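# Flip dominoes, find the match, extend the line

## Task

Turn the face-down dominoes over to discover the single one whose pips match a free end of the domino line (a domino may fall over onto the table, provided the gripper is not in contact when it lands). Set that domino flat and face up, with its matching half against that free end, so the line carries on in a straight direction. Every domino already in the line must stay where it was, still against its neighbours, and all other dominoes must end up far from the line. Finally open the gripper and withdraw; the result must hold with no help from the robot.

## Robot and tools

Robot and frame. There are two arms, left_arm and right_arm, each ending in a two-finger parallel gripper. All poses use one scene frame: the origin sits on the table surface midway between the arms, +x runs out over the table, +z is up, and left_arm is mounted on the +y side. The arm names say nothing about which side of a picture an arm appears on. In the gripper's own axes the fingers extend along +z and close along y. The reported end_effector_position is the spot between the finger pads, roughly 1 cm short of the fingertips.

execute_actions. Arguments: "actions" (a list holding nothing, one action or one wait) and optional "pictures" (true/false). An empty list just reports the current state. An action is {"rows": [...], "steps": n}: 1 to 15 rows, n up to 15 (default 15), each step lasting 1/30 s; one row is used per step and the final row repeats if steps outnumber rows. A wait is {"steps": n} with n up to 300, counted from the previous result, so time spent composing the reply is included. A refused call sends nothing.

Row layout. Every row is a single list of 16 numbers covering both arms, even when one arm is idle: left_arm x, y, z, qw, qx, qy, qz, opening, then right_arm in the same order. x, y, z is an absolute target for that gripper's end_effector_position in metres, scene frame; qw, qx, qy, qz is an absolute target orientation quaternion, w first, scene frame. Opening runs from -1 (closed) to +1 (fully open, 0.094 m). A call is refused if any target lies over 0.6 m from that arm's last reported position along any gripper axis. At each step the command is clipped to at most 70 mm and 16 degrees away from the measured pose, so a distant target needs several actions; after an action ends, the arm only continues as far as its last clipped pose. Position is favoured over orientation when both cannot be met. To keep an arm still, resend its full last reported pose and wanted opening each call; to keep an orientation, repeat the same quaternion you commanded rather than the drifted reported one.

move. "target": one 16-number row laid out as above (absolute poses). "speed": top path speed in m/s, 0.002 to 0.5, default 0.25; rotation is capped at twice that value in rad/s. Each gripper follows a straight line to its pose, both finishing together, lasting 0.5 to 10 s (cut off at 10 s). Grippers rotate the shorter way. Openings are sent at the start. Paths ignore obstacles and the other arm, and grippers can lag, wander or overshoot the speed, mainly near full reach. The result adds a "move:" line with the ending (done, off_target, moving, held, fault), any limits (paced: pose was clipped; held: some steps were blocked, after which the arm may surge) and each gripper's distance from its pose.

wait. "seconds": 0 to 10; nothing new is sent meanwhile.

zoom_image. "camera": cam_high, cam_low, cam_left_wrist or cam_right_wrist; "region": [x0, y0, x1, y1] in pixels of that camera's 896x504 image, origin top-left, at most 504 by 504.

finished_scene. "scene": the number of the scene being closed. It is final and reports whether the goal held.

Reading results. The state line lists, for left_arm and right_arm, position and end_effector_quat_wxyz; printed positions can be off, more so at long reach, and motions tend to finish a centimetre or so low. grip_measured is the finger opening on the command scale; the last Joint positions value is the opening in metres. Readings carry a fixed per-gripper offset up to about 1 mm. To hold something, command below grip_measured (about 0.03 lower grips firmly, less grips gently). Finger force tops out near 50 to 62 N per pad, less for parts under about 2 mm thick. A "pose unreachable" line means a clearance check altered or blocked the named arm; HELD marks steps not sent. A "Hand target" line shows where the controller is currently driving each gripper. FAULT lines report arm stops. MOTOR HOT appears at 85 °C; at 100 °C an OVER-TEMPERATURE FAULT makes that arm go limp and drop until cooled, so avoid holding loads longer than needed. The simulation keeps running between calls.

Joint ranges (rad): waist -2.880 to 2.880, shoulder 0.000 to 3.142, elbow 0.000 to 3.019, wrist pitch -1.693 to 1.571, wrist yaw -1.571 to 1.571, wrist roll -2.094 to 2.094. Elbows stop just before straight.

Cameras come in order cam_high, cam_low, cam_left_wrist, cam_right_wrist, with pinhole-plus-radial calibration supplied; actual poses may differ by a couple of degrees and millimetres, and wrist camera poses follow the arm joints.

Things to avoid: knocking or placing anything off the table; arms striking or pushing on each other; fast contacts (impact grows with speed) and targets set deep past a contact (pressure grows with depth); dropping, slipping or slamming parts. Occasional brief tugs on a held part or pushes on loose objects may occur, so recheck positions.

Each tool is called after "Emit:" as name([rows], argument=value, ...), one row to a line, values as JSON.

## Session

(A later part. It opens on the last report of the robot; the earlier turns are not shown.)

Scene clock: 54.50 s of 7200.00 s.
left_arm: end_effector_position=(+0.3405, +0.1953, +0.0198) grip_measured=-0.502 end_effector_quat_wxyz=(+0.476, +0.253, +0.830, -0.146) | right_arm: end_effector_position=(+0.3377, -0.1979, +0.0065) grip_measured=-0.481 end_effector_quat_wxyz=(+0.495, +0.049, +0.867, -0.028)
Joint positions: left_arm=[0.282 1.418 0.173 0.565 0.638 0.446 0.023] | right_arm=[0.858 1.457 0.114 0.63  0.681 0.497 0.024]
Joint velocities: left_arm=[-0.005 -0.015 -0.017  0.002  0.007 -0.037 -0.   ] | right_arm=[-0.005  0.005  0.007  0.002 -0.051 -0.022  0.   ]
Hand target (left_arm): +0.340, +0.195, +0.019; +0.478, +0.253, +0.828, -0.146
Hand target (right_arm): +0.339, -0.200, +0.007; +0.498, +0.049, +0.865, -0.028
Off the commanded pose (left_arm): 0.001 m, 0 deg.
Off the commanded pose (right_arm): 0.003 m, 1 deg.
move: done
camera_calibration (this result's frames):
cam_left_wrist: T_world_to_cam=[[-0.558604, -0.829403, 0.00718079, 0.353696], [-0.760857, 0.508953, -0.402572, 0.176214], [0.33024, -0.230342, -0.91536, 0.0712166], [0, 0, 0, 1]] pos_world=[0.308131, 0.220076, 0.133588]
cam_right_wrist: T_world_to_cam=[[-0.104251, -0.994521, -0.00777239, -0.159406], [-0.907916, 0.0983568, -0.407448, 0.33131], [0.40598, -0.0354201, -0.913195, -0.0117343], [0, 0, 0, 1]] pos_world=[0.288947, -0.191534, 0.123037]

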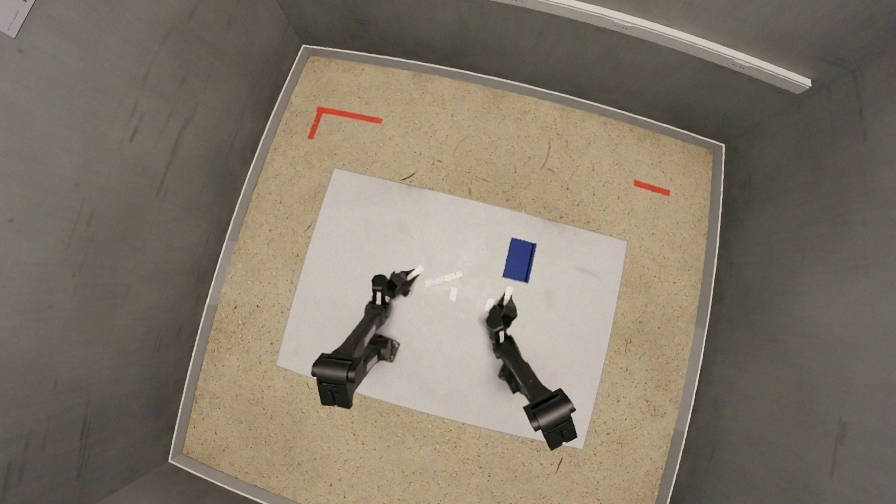

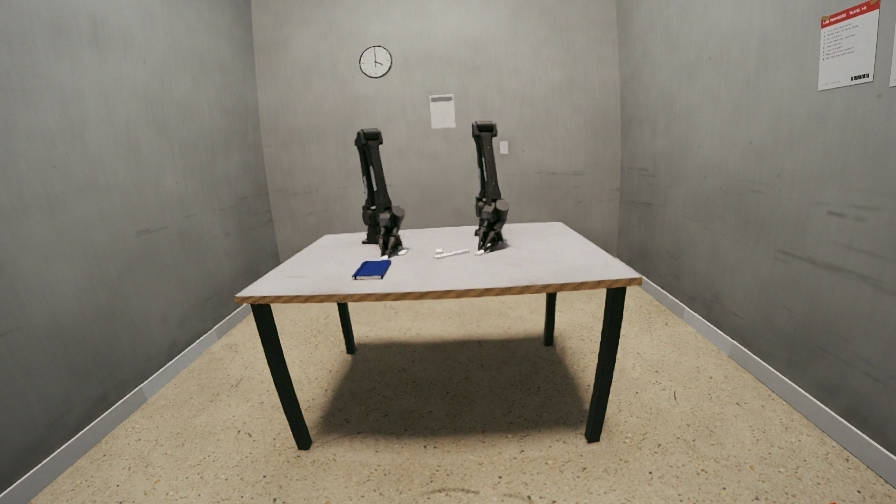

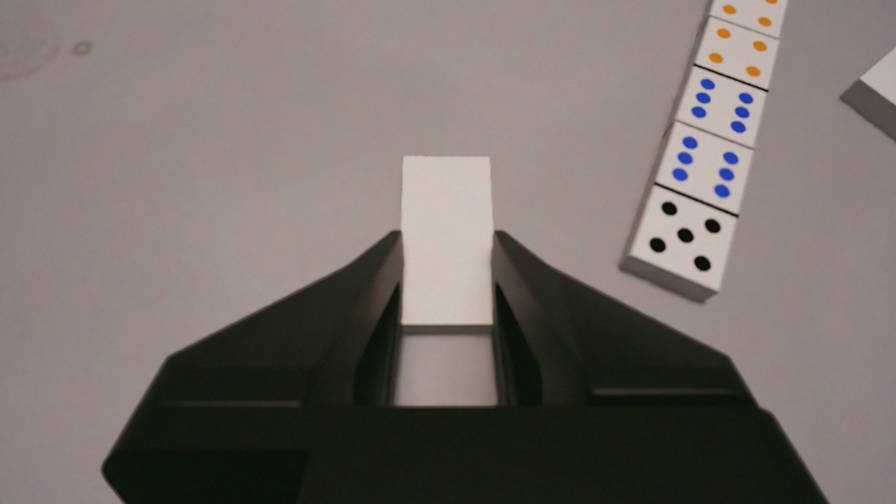

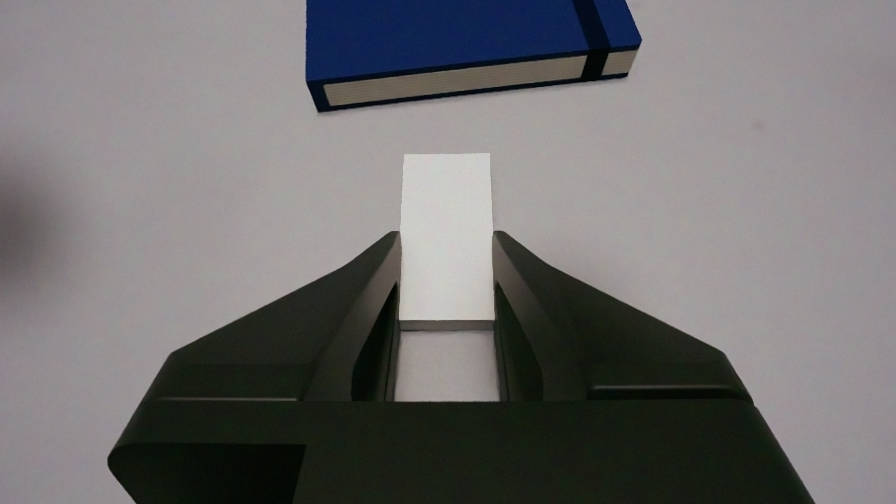

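Emit:
move(target=[0.340,0.205,0.12,0.478,0.253,0.828,-0.146,-0.54,0.335,-0.205,0.11,0.499,0.049,0.865,-0.028,-0.52], speed=0.15)

Emit:
move(target=[0.29,0.35,0.10,-0.39,-0.185,0.897,-0.09,-0.54,0.29,-0.41,0.085,-0.39,0.185,0.897,0.09,-0.52], speed=0.25)

Scene clock: 59.37 s of 7200.00 s.
left_arm: end_effector_position=(+0.3218, +0.1993, +0.0963) grip_measured=-0.506 end_effector_quat_wxyz=(+0.461, +0.247, +0.838, -0.156) | right_arm: end_effector_position=(+0.3244, -0.2113, +0.0875) grip_measured=-0.481 end_effector_quat_wxyz=(+0.490, +0.043, +0.870, -0.036)
Joint positions: left_arm=[ 0.321  0.899  0.244 -0.08   0.671  0.473  0.023] | right_arm=[ 0.85   0.799  0.174 -0.1    0.676  0.484  0.024]
Joint velocities: left_arm=[-0.015 -0.005  0.007  0.017 -0.081 -0.051  0.   ] | right_arm=[-0.005  0.005 -0.017 -0.007 -0.081  0.081  0.001]
Hand target (left_arm): +0.338, +0.205, +0.119; +0.478, +0.253, +0.828, -0.146
Hand target (right_arm): +0.336, -0.203, +0.107; +0.499, +0.049, +0.865, -0.028
Off the commanded pose (left_arm): 0.030 m, 3 deg.
Off the commanded pose (right_arm): 0.026 m, 2 deg.
After step 90, 0.67 s passed at rest.
move: off_target (left_arm, right_arm)
camera_calibration (this result's frames):
cam_left_wrist: T_world_to_cam=[[-0.557859, -0.828993, 0.0395595, 0.342619], [-0.775728, 0.503885, -0.37993, 0.194412], [0.295025, -0.242634, -0.924169, 0.162925], [0, 0, 0, 1]] pos_world=[0.293877, 0.225599, 0.210879]
cam_right_wrist: T_world_to_cam=[[-0.101763, -0.994745, 0.0112827, -0.176036], [-0.913469, 0.0889443, -0.397069, 0.352449], [0.393979, -0.0507132, -0.917719, 0.0682307], [0, 0, 0, 1]] pos_world=[0.277156, -0.202999, 0.204549]

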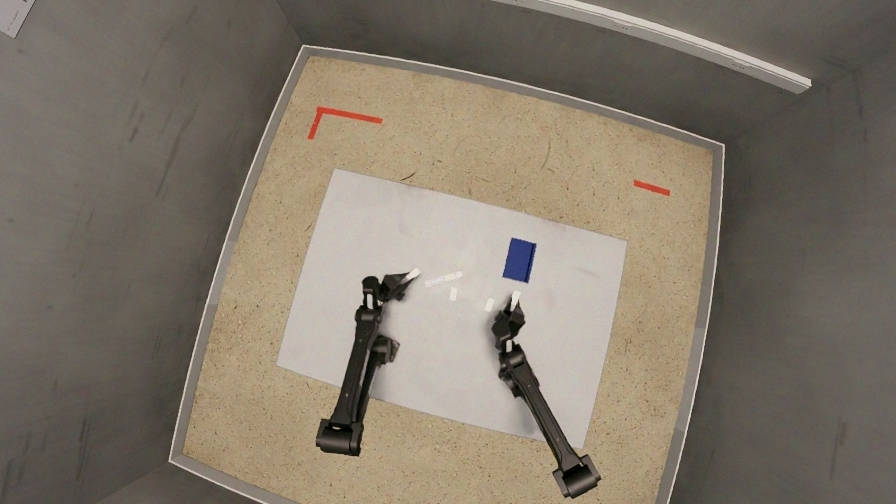

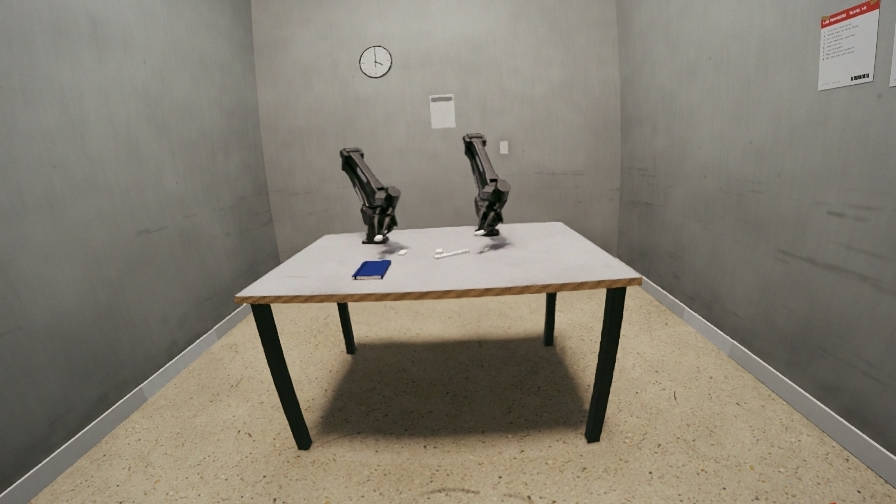

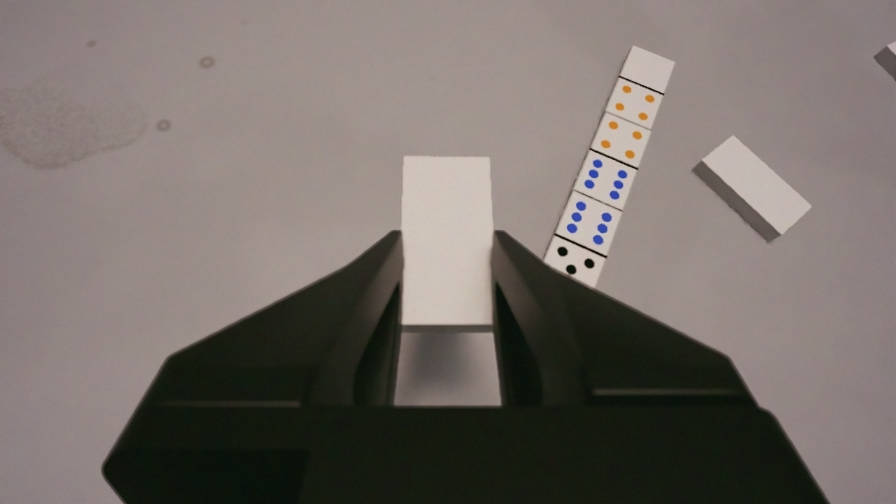

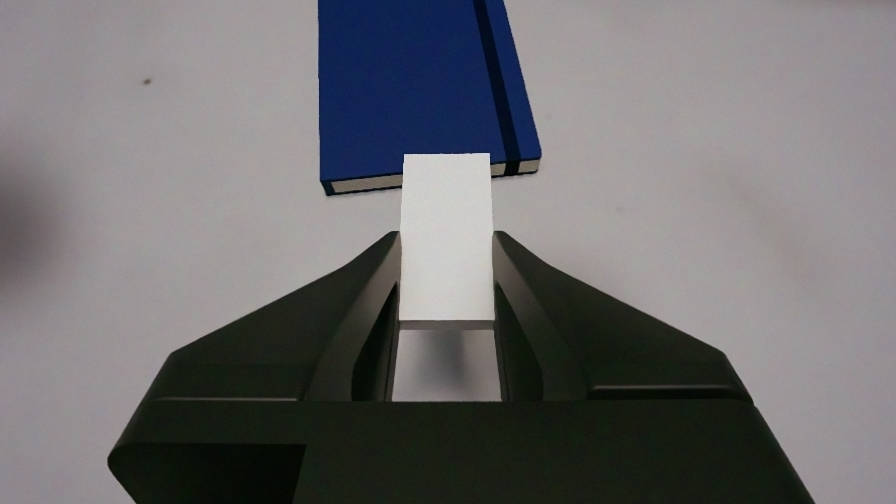

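Scene clock: 63.83 s of 7200.00 s.
left_arm: end_effector_position=(+0.2752, +0.3420, +0.0940) grip_measured=-0.506 end_effector_quat_wxyz=(-0.338, -0.171, +0.922, -0.083) | right_arm: end_effector_position=(+0.2787, -0.3960, +0.0840) grip_measured=-0.481 end_effector_quat_wxyz=(-0.379, +0.178, +0.902, +0.101)
Joint positions: left_arm=[ 0.49   1.681  1.07  -1.67   0.031  0.02   0.023] | right_arm=[-0.252  1.688  0.993 -1.682 -0.037 -0.03   0.024]
Joint velocities: left_arm=[-0.015  0.005  0.002 -0.007 -0.081 -0.051  0.   ] | right_arm=[-0.005 -0.005 -0.007  0.007 -0.022 -0.037 -0.001]
Hand target (left_arm): +0.288, +0.350, +0.101; -0.333, -0.179, +0.922, -0.079
Hand target (right_arm): +0.289, -0.403, +0.092; -0.373, +0.175, +0.906, +0.101
Off the commanded pose (left_arm): 0.018 m, 7 deg.
Off the commanded pose (right_arm): 0.018 m, 2 deg.
joint sent to its limit (left arm) — the command would take joint 4 (wrist pitch) past its lower limit, so that joint was sent only as far as its limit.
joint sent to its limit (right arm) — the command would take joint 4 (wrist pitch) past its lower limit, so that joint was sent only as far as its limit.
move: off_target (left_arm, right_arm)
camera_calibration (this result's frames):
cam_left_wrist: T_world_to_cam=[[0.376248, -0.925827, 0.0358003, 0.211468], [-0.22737, -0.0548051, 0.972265, -0.00152748], [-0.898187, -0.373952, -0.231126, 0.517334], [0, 0, 0, 1]] pos_world=[0.384751, 0.389158, 0.113484]
cam_right_wrist: T_world_to_cam=[[-0.406373, -0.912225, -0.0520321, -0.241446], [-0.154435, 0.0124468, 0.987925, -0.0324407], [-0.900562, 0.409501, -0.145937, 0.551804], [0, 0, 0, 1]] pos_world=[0.393807, -0.445814, 0.100015]

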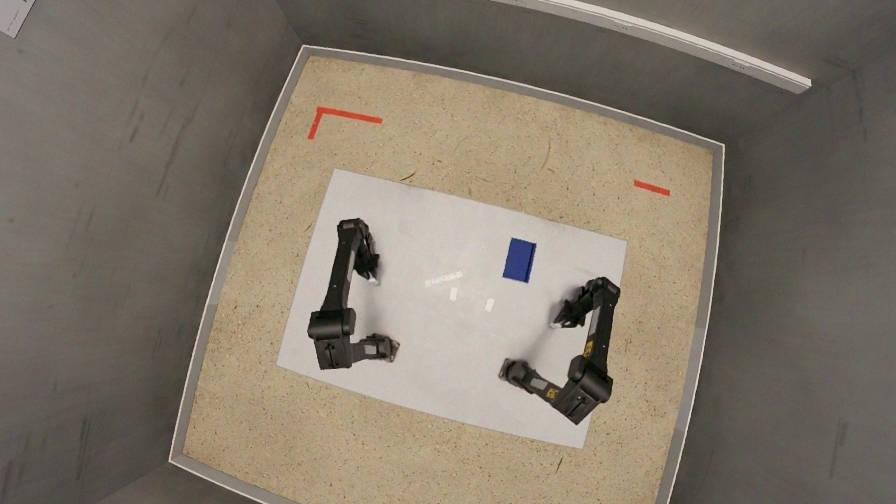

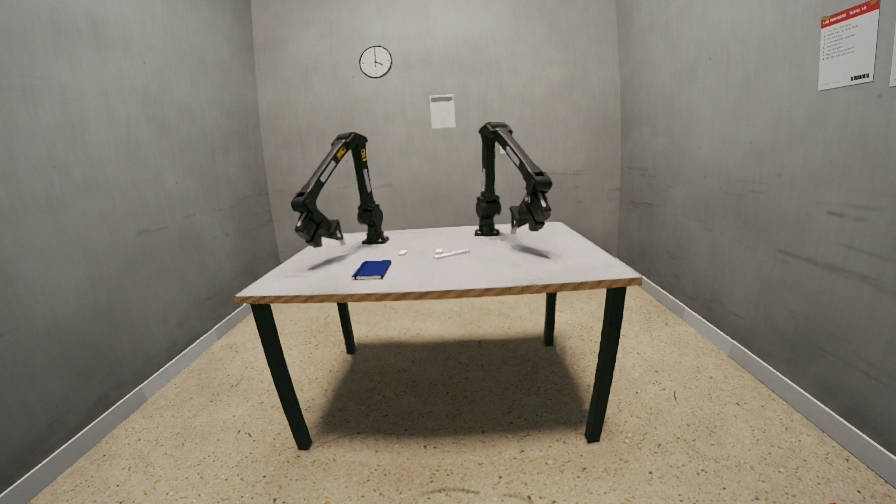

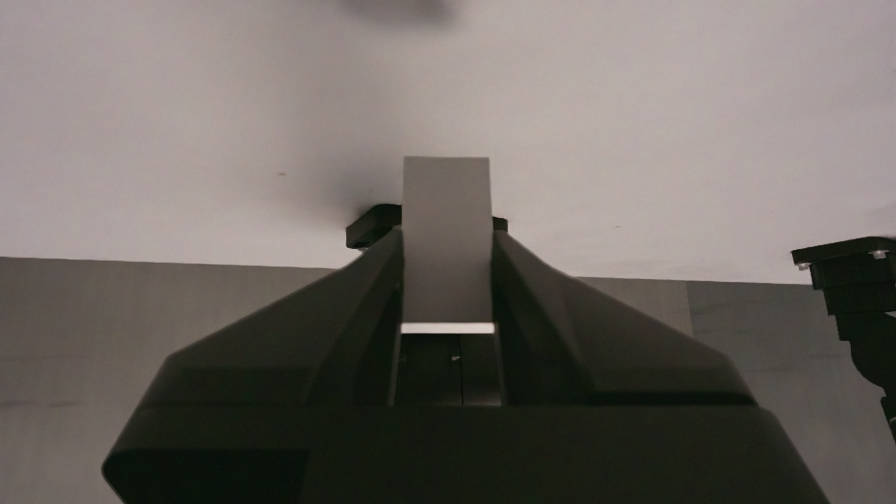

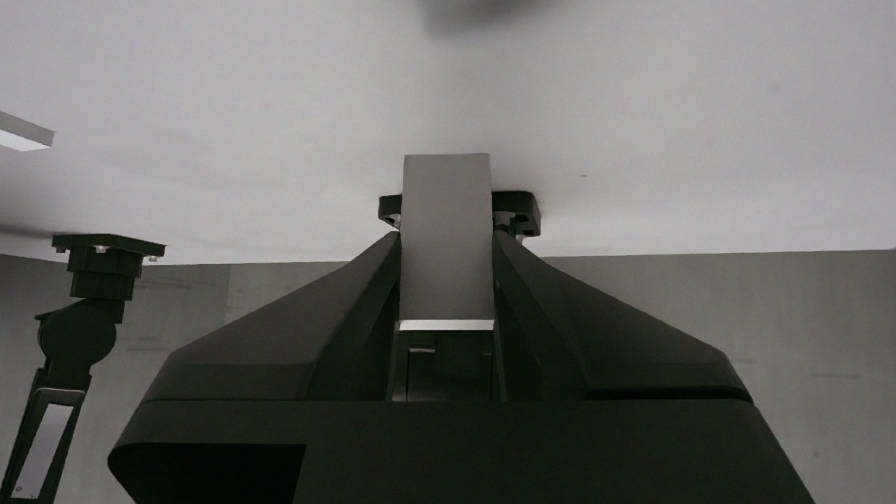

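Emit:
move(target=[0.275,0.342,0.056,-0.40,-0.185,0.893,-0.09,-0.54,0.279,-0.396,0.045,-0.40,0.185,0.893,0.09,-0.52], speed=0.05)

Scene clock: 68.90 s of 7200.00 s.
left_arm: end_effector_position=(+0.2683, +0.3390, +0.0583) grip_measured=-0.506 end_effector_quat_wxyz=(-0.402, -0.178, +0.894, -0.091) | right_arm: end_effector_position=(+0.2775, -0.3972, +0.0505) grip_measured=-0.481 end_effector_quat_wxyz=(-0.400, +0.184, +0.893, +0.096)
Joint positions: left_arm=[ 0.49   1.819  1.07  -1.67   0.033 -0.003  0.023] | right_arm=[-0.252  1.78   0.981 -1.619 -0.027 -0.008  0.024]
Joint velocities: left_arm=[-0.005 -0.015 -0.002  0.007 -0.022 -0.022 -0.   ] | right_arm=[-0.015 -0.005 -0.017 -0.002 -0.081 -0.022 -0.001]
Hand target (left_arm): +0.275, +0.342, +0.056; -0.400, -0.184, +0.893, -0.091
Hand target (right_arm): +0.278, -0.396, +0.046; -0.400, +0.185, +0.893, +0.090
Off the commanded pose (left_arm): 0.008 m, 1 deg.
Off the commanded pose (right_arm): 0.006 m, 1 deg.
After step 90, 0.37 s passed at rest.
move: done
camera_calibration (this result's frames):
cam_left_wrist: T_world_to_cam=[[0.395902, -0.918119, 0.0178391, 0.205726], [-0.0936668, -0.0210498, 0.995381, -0.0171697], [-0.913503, -0.395744, -0.094331, 0.505258], [0, 0, 0, 1]] pos_world=[0.378499, 0.388473, 0.0610819]
cam_right_wrist: T_world_to_cam=[[-0.415091, -0.909317, -0.0290026, -0.242422], [-0.106827, 0.0170574, 0.994131, -0.0112197], [-0.903486, 0.415753, -0.10422, 0.547572], [0, 0, 0, 1]] pos_world=[0.392897, -0.447902, 0.061191]

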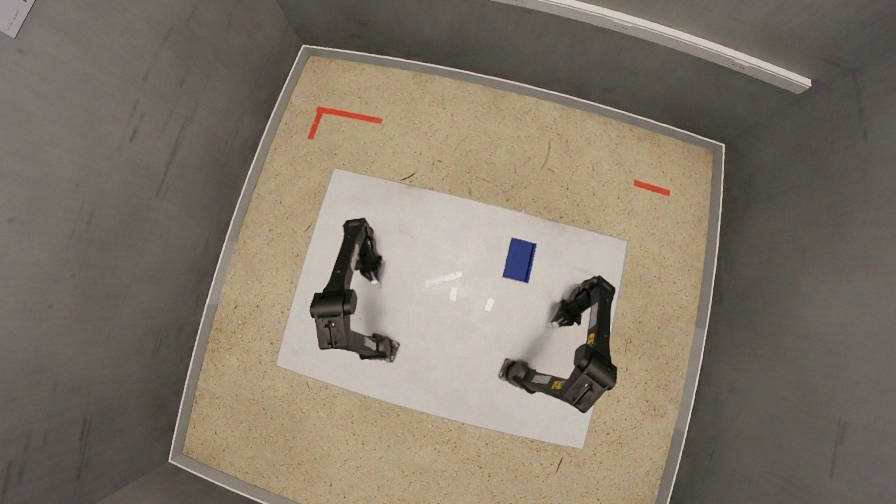

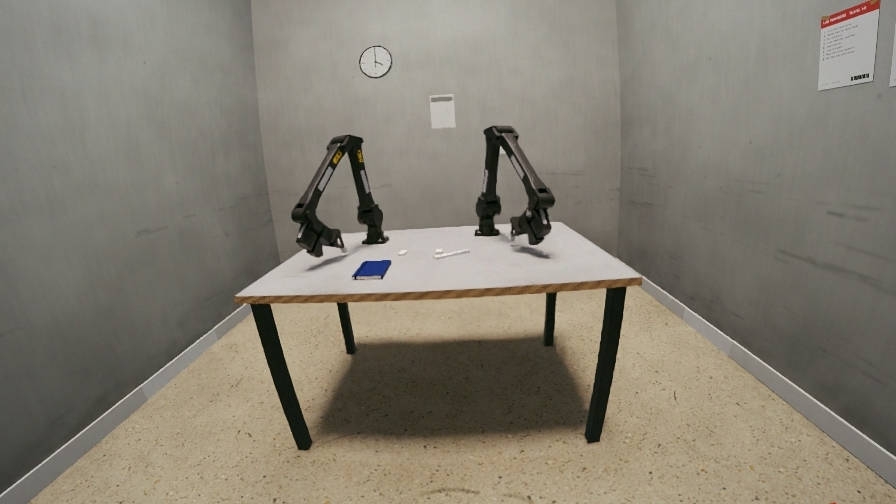

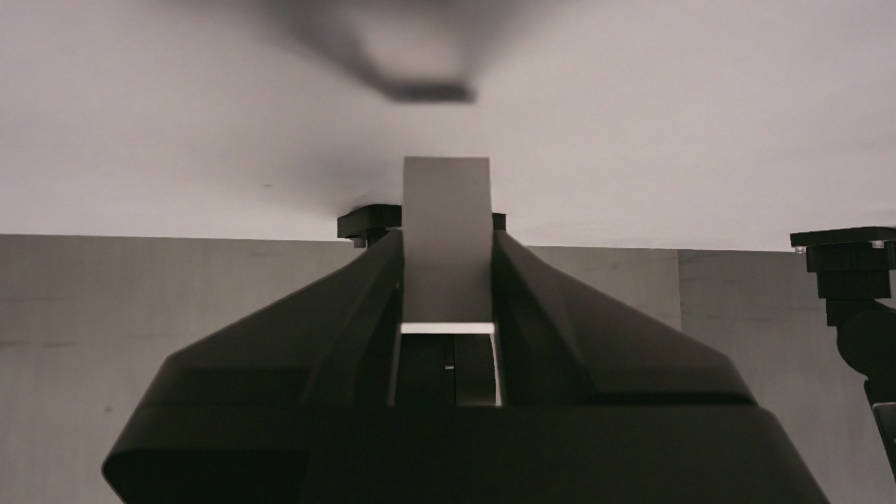

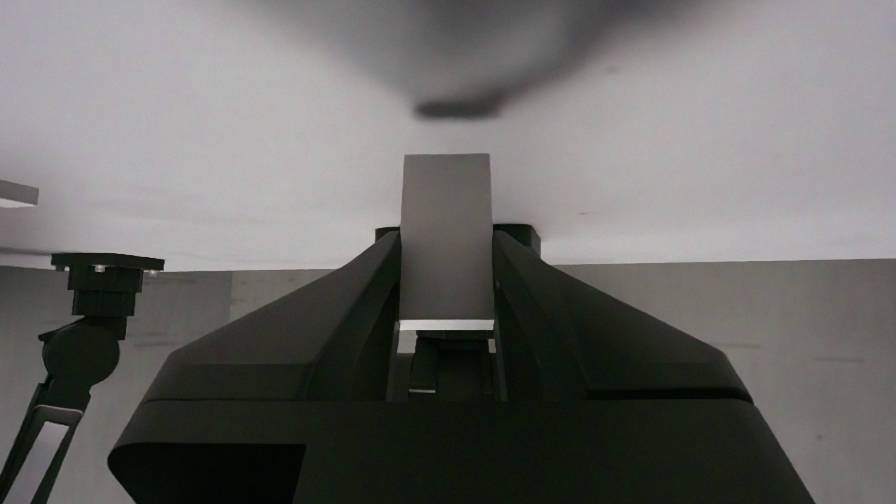

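Emit:
move(target=[0.270,0.340,0.042,-0.40,-0.185,0.893,-0.09,-0.54,0.278,-0.396,0.036,-0.40,0.185,0.893,0.09,-0.52], speed=0.02)

Scene clock: 71.90 s of 7200.00 s.
left_arm: end_effector_position=(+0.2715, +0.3403, +0.0498) grip_measured=-0.506 end_effector_quat_wxyz=(-0.396, -0.180, +0.896, -0.089) | right_arm: end_effector_position=(+0.2771, -0.3972, +0.0413) grip_measured=-0.481 end_effector_quat_wxyz=(-0.400, +0.184, +0.893, +0.096)
Joint positions: left_arm=[ 0.49   1.833  1.07  -1.642  0.033 -0.006  0.023] | right_arm=[-0.252  1.798  0.974 -1.594 -0.026 -0.008  0.024]
Joint velocities: left_arm=[-0.005 -0.005 -0.002 -0.027 -0.051  0.022 -0.001] | right_arm=[-0.005  0.005 -0.007  0.007  0.007 -0.007 -0.001]
Hand target (left_arm): +0.270, +0.340, +0.042; -0.400, -0.185, +0.893, -0.090
Hand target (right_arm): +0.278, -0.396, +0.036; -0.400, +0.185, +0.893, +0.090
Off the commanded pose (left_arm): 0.008 m, 1 deg.
Off the commanded pose (right_arm): 0.006 m, 1 deg.
move: done
camera_calibration (this result's frames):
cam_left_wrist: T_world_to_cam=[[0.39756, -0.917436, 0.016021, 0.205175], [-0.105756, -0.0284702, 0.993984, -0.00254933], [-0.911461, -0.396863, -0.108343, 0.508439], [0, 0, 0, 1]] pos_world=[0.381583, 0.389943, 0.0543325]
cam_right_wrist: T_world_to_cam=[[-0.41479, -0.909479, -0.0282312, -0.243009], [-0.107213, 0.0180398, 0.994072, -0.00165388], [-0.903579, 0.415358, -0.104991, 0.546108], [0, 0, 0, 1]] pos_world=[0.392477, -0.447812, 0.0521198]

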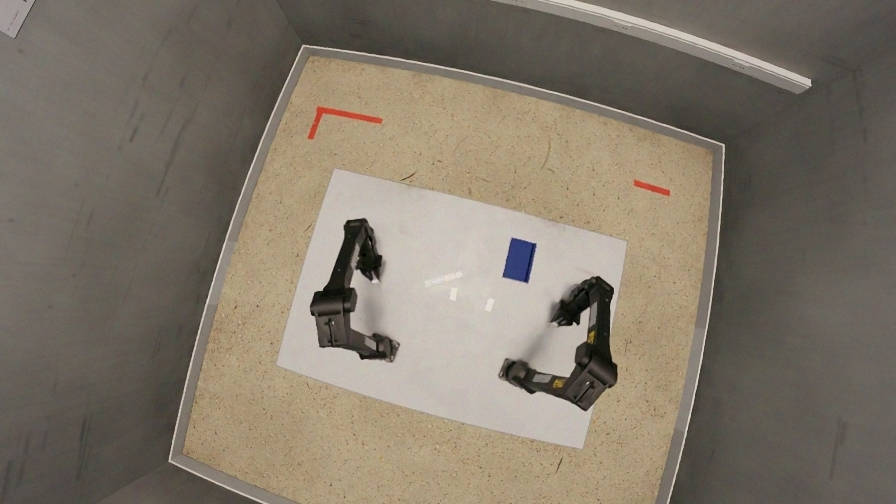

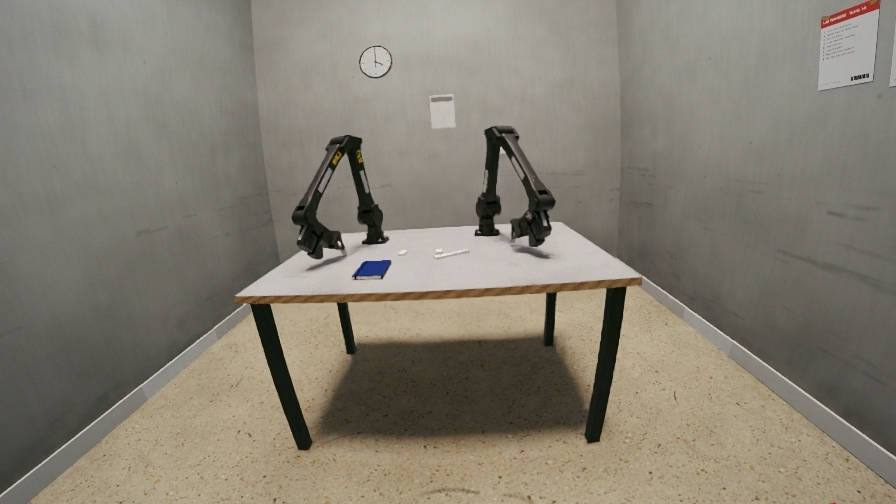

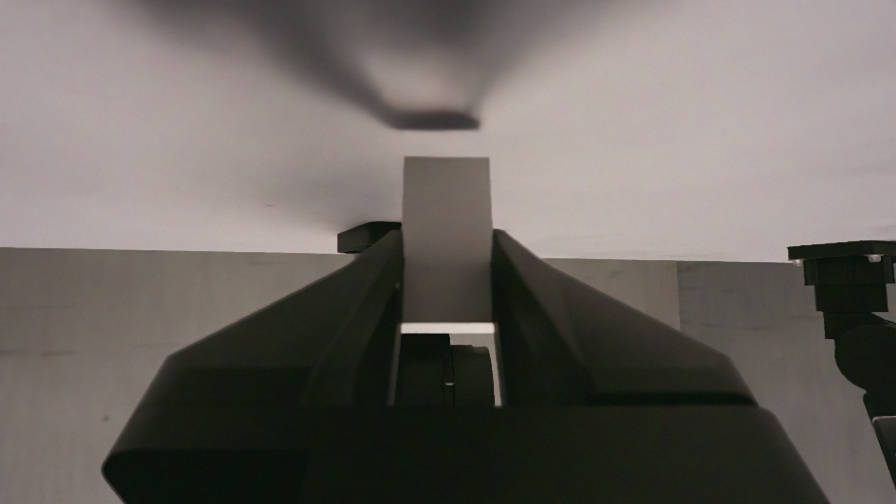

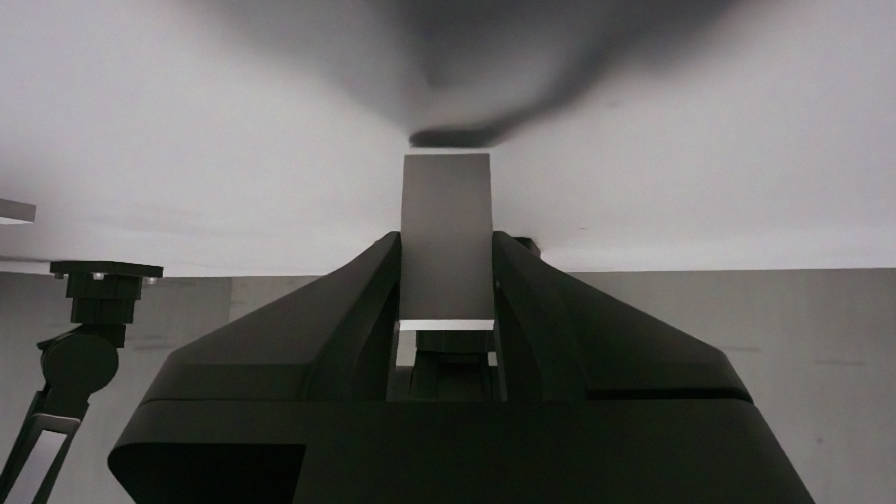

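Emit:
move(target=[0.268,0.339,0.030,-0.41,-0.185,0.889,-0.09,-0.54,0.278,-0.396,0.031,-0.40,0.185,0.893,0.09,-0.52], speed=0.015)

Scene clock: 75.73 s of 7200.00 s.
left_arm: end_effector_position=(+0.2713, +0.3402, +0.0384) grip_measured=-0.506 end_effector_quat_wxyz=(-0.403, -0.181, +0.893, -0.090) | right_arm: end_effector_position=(+0.2783, -0.3978, +0.0368) grip_measured=-0.481 end_effector_quat_wxyz=(-0.398, +0.184, +0.894, +0.095)
Joint positions: left_arm=[ 0.49   1.866  1.07  -1.626  0.033 -0.009  0.023] | right_arm=[-0.252  1.807  0.974 -1.581 -0.026 -0.008  0.024]
Joint velocities: left_arm=[ 0.005 -0.015  0.007 -0.007 -0.022 -0.007  0.001] | right_arm=[-0.015 -0.005 -0.002  0.012  0.022  0.037  0.001]
Hand target (left_arm): +0.268, +0.339, +0.030; -0.410, -0.185, +0.889, -0.090
Hand target (right_arm): +0.278, -0.396, +0.031; -0.400, +0.185, +0.893, +0.090
Off the commanded pose (left_arm): 0.009 m, 1 deg.
Off the commanded pose (right_arm): 0.006 m, 1 deg.
move: done
camera_calibration (this result's frames):
cam_left_wrist: T_world_to_cam=[[0.399662, -0.916568, 0.0131615, 0.20461], [-0.0892431, -0.0246158, 0.995706, 0.00288836], [-0.912308, -0.39912, -0.0916354, 0.507343], [0, 0, 0, 1]] pos_world=[0.381337, 0.390101, 0.0409217]
cam_right_wrist: T_world_to_cam=[[-0.414424, -0.909651, -0.0280816, -0.243345], [-0.110956, 0.0198759, 0.993627, 0.00478731], [-0.903295, 0.414899, -0.109168, 0.546855], [0, 0, 0, 1]] pos_world=[0.393654, -0.448344, 0.0481088]

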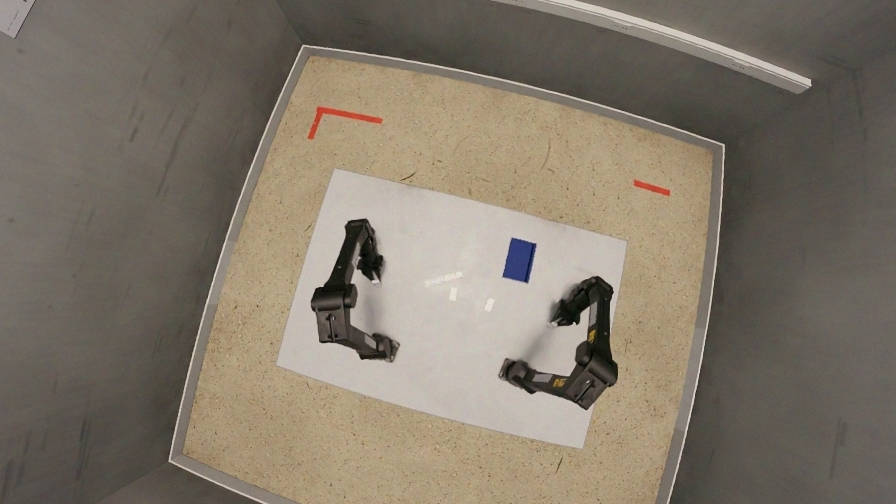

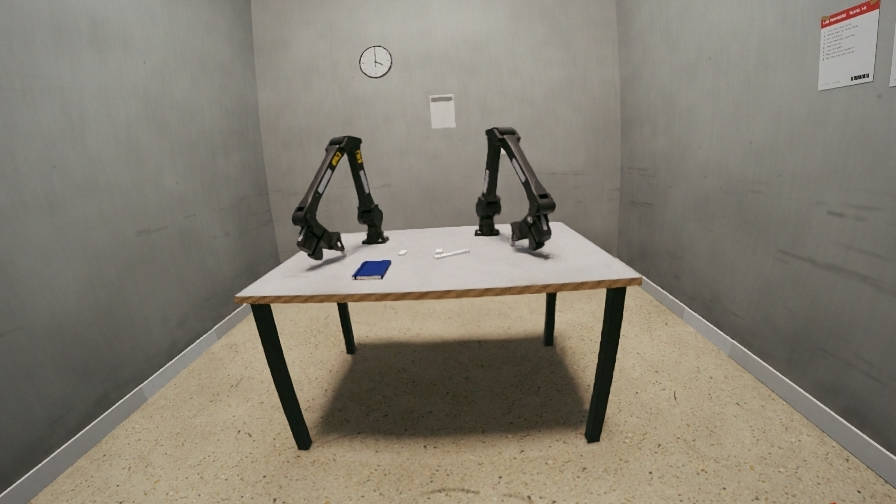

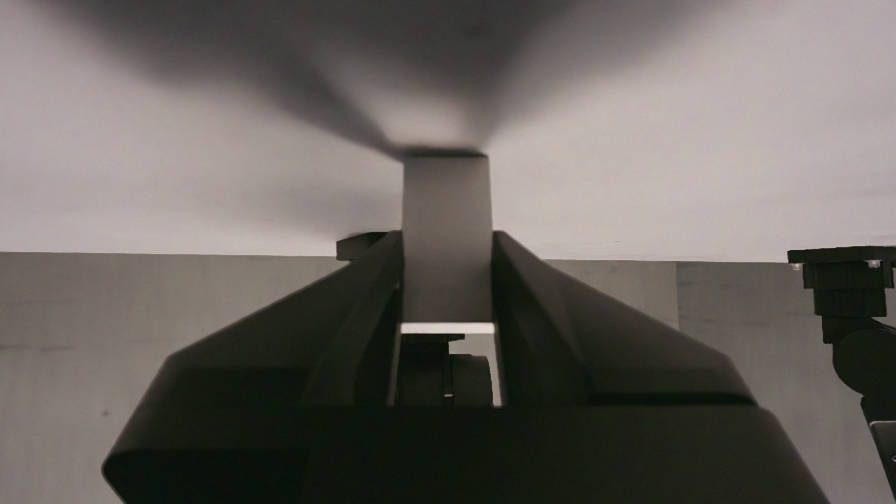

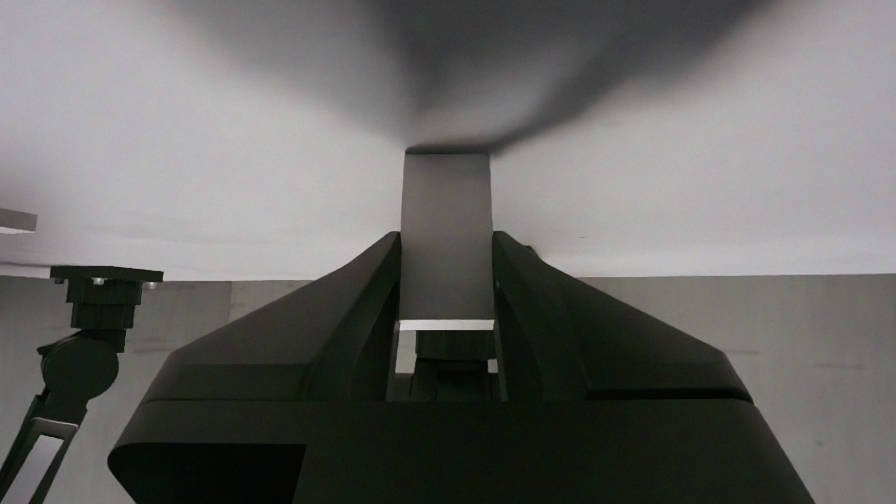

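Nearly touching; lowering a touch more, then releasing.

Emit:
move(target=[0.268,0.339,0.0275,-0.41,-0.185,0.889,-0.09,-0.54,0.278,-0.396,0.0285,-0.40,0.185,0.893,0.09,-0.52], speed=0.01)

Emit:
move(target=[0.270,0.340,0.034,-0.405,-0.183,0.891,-0.09,0.4,0.278,-0.397,0.033,-0.40,0.185,0.893,0.093,0.4], speed=0.01)

Scene clock: 80.47 s of 7200.00 s.
left_arm: end_effector_position=(+0.2712, +0.3402, +0.0383) grip_measured=-0.506 end_effector_quat_wxyz=(-0.404, -0.181, +0.892, -0.090) | right_arm: end_effector_position=(+0.2782, -0.3978, +0.0366) grip_measured=-0.481 end_effector_quat_wxyz=(-0.398, +0.184, +0.893, +0.095)
Joint positions: left_arm=[ 0.49   1.866  1.07  -1.626  0.033 -0.01   0.023] | right_arm=[-0.252  1.808  0.974 -1.581 -0.026 -0.008  0.024]
Joint velocities: left_arm=[-0.015  0.005 -0.012 -0.007 -0.022 -0.022 -0.   ] | right_arm=[-0.005 -0.005 -0.012 -0.027 -0.081 -0.007  0.   ]
Hand target (left_arm): +0.268, +0.339, +0.028; -0.410, -0.185, +0.889, -0.090
Hand target (right_arm): +0.278, -0.396, +0.029; -0.400, +0.185, +0.893, +0.090
Off the commanded pose (left_arm): 0.011 m, 1 deg.
Off the commanded pose (right_arm): 0.008 m, 1 deg.
After step 90, 0.37 s passed at rest.
move: off_target (left_arm)
camera_calibration (this result's frames):
cam_left_wrist: T_world_to_cam=[[0.400361, -0.916275, 0.0122864, 0.204356], [-0.0885219, -0.0253271, 0.995752, 0.00302741], [-0.912072, -0.399748, -0.0912504, 0.507434], [0, 0, 0, 1]] pos_world=[0.381268, 0.390169, 0.0407782]
cam_right_wrist: T_world_to_cam=[[-0.414678, -0.909544, -0.0277779, -0.24325], [-0.110133, 0.0198631, 0.993718, 0.00471501], [-0.903279, 0.415132, -0.108408, 0.546826], [0, 0, 0, 1]] pos_world=[0.393585, -0.448345, 0.0478378]

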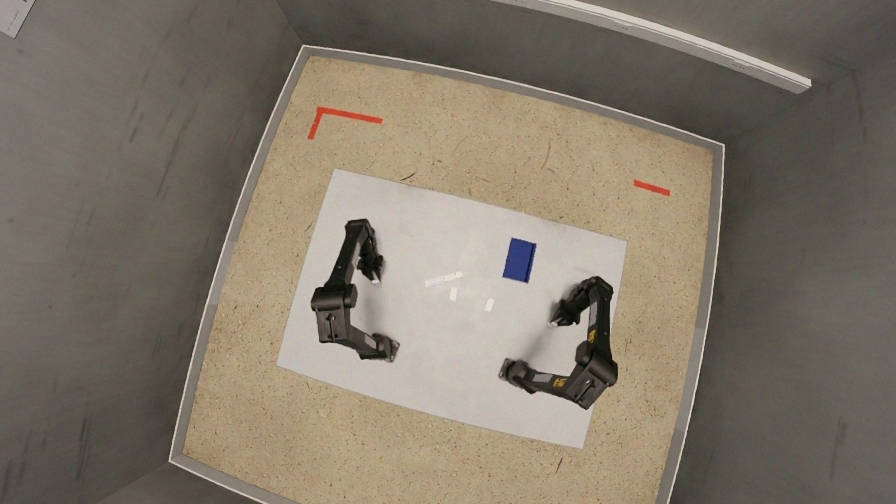

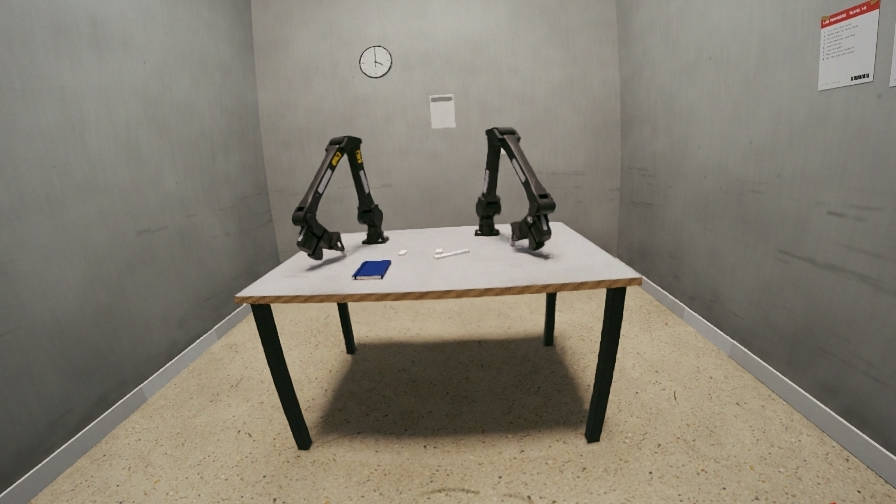

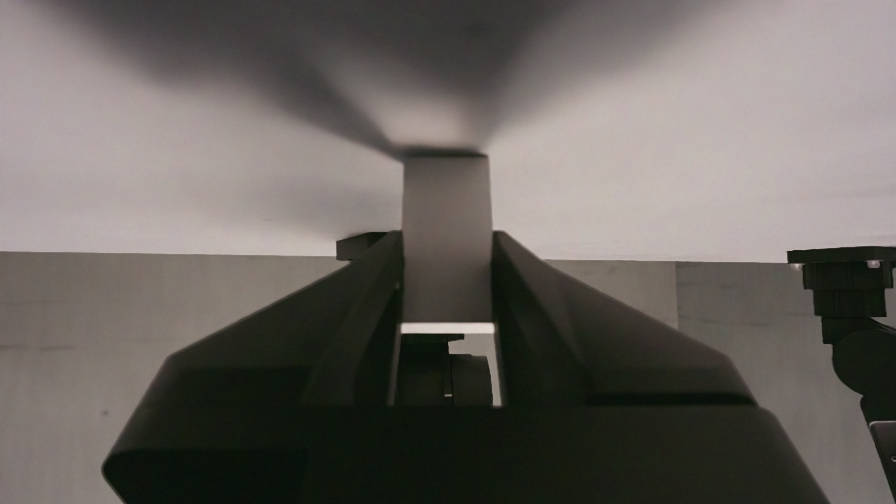

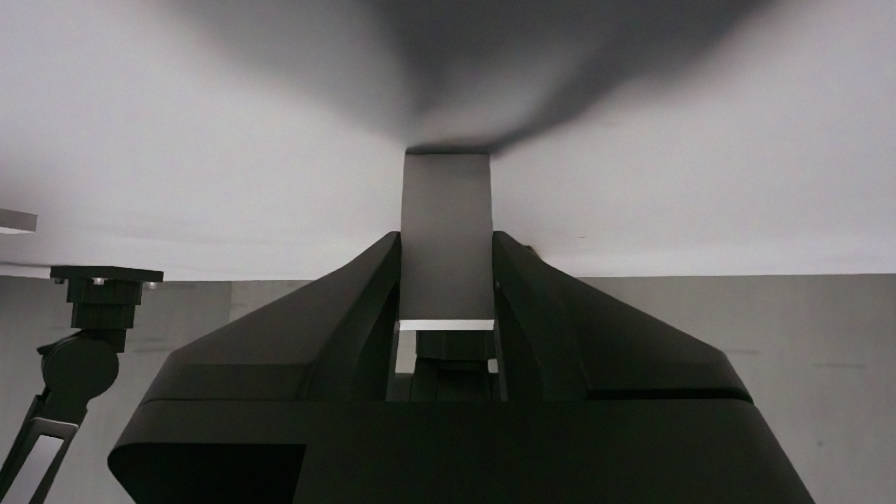

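Scene clock: 81.17 s of 7200.00 s.
left_arm: end_effector_position=(+0.2712, +0.3402, +0.0383) grip_measured=+0.398 end_effector_quat_wxyz=(-0.404, -0.181, +0.892, -0.090) | right_arm: end_effector_position=(+0.2782, -0.3978, +0.0366) grip_measured=+0.398 end_effector_quat_wxyz=(-0.398, +0.184, +0.893, +0.095)
Joint positions: left_arm=[ 0.49   1.866  1.07  -1.626  0.033 -0.01   0.066] | right_arm=[-0.252  1.808  0.974 -1.581 -0.026 -0.008  0.066]
Joint velocities: left_arm=[-0.015 -0.005 -0.002 -0.007 -0.022  0.007  0.001] | right_arm=[-0.015 -0.005 -0.012 -0.007  0.022 -0.037  0.   ]
Hand target (left_arm): +0.270, +0.340, +0.034; -0.405, -0.183, +0.891, -0.090
Hand target (right_arm): +0.278, -0.397, +0.033; -0.400, +0.185, +0.893, +0.093
Off the commanded pose (left_arm): 0.005 m, 0 deg.
Off the commanded pose (right_arm): 0.004 m, 0 deg.
move: done
camera_calibration (this result's frames):
cam_left_wrist: T_world_to_cam=[[0.400361, -0.916275, 0.0122864, 0.204356], [-0.0885219, -0.0253271, 0.995752, 0.00302741], [-0.912072, -0.399748, -0.0912504, 0.507434], [0, 0, 0, 1]] pos_world=[0.381268, 0.390169, 0.0407782]
cam_right_wrist: T_world_to_cam=[[-0.414678, -0.909544, -0.0277779, -0.24325], [-0.110133, 0.0198631, 0.993718, 0.00471501], [-0.903279, 0.415132, -0.108408, 0.546826], [0, 0, 0, 1]] pos_world=[0.393585, -0.448345, 0.0478378]

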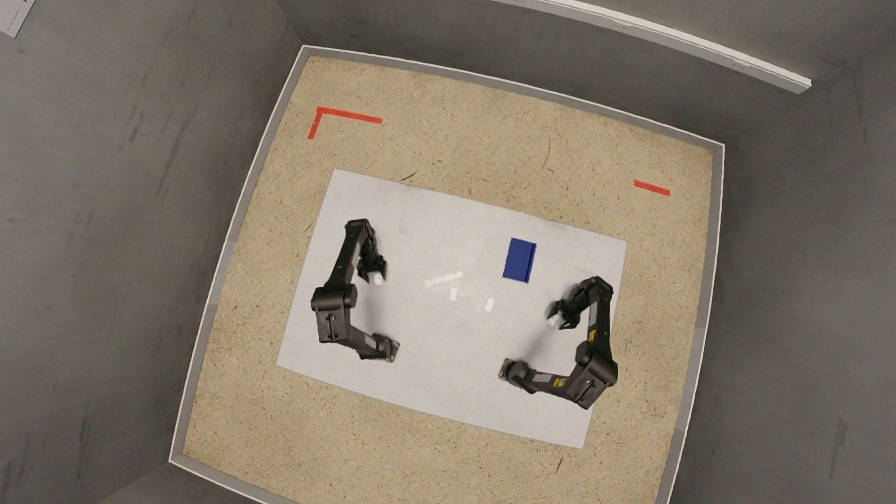

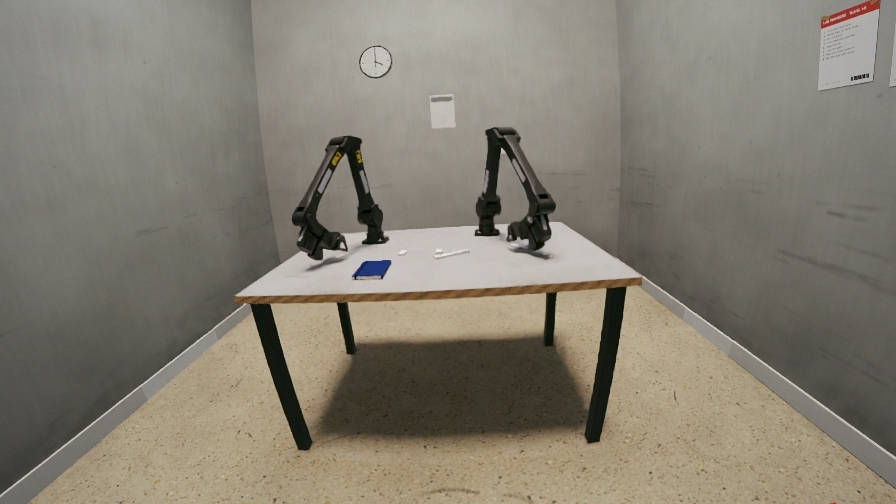

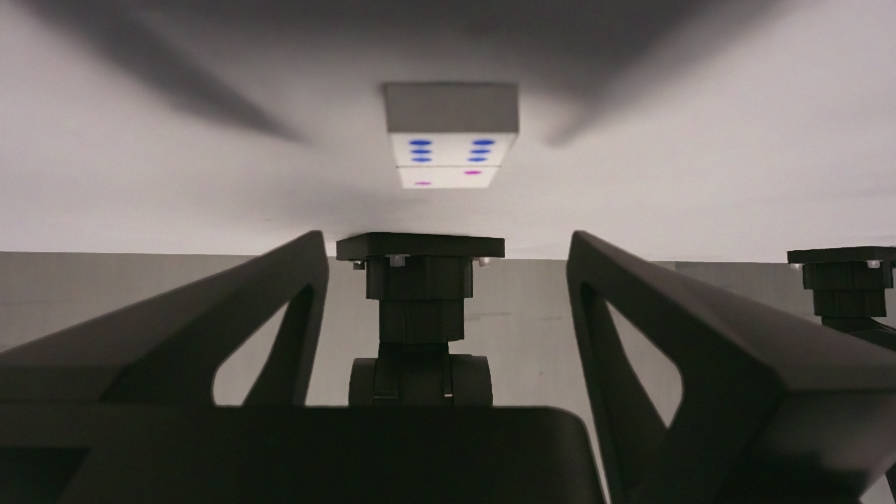

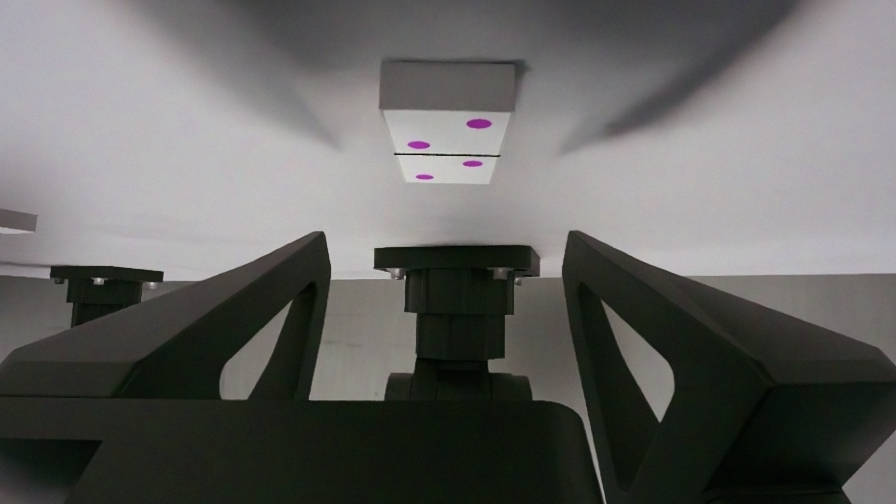

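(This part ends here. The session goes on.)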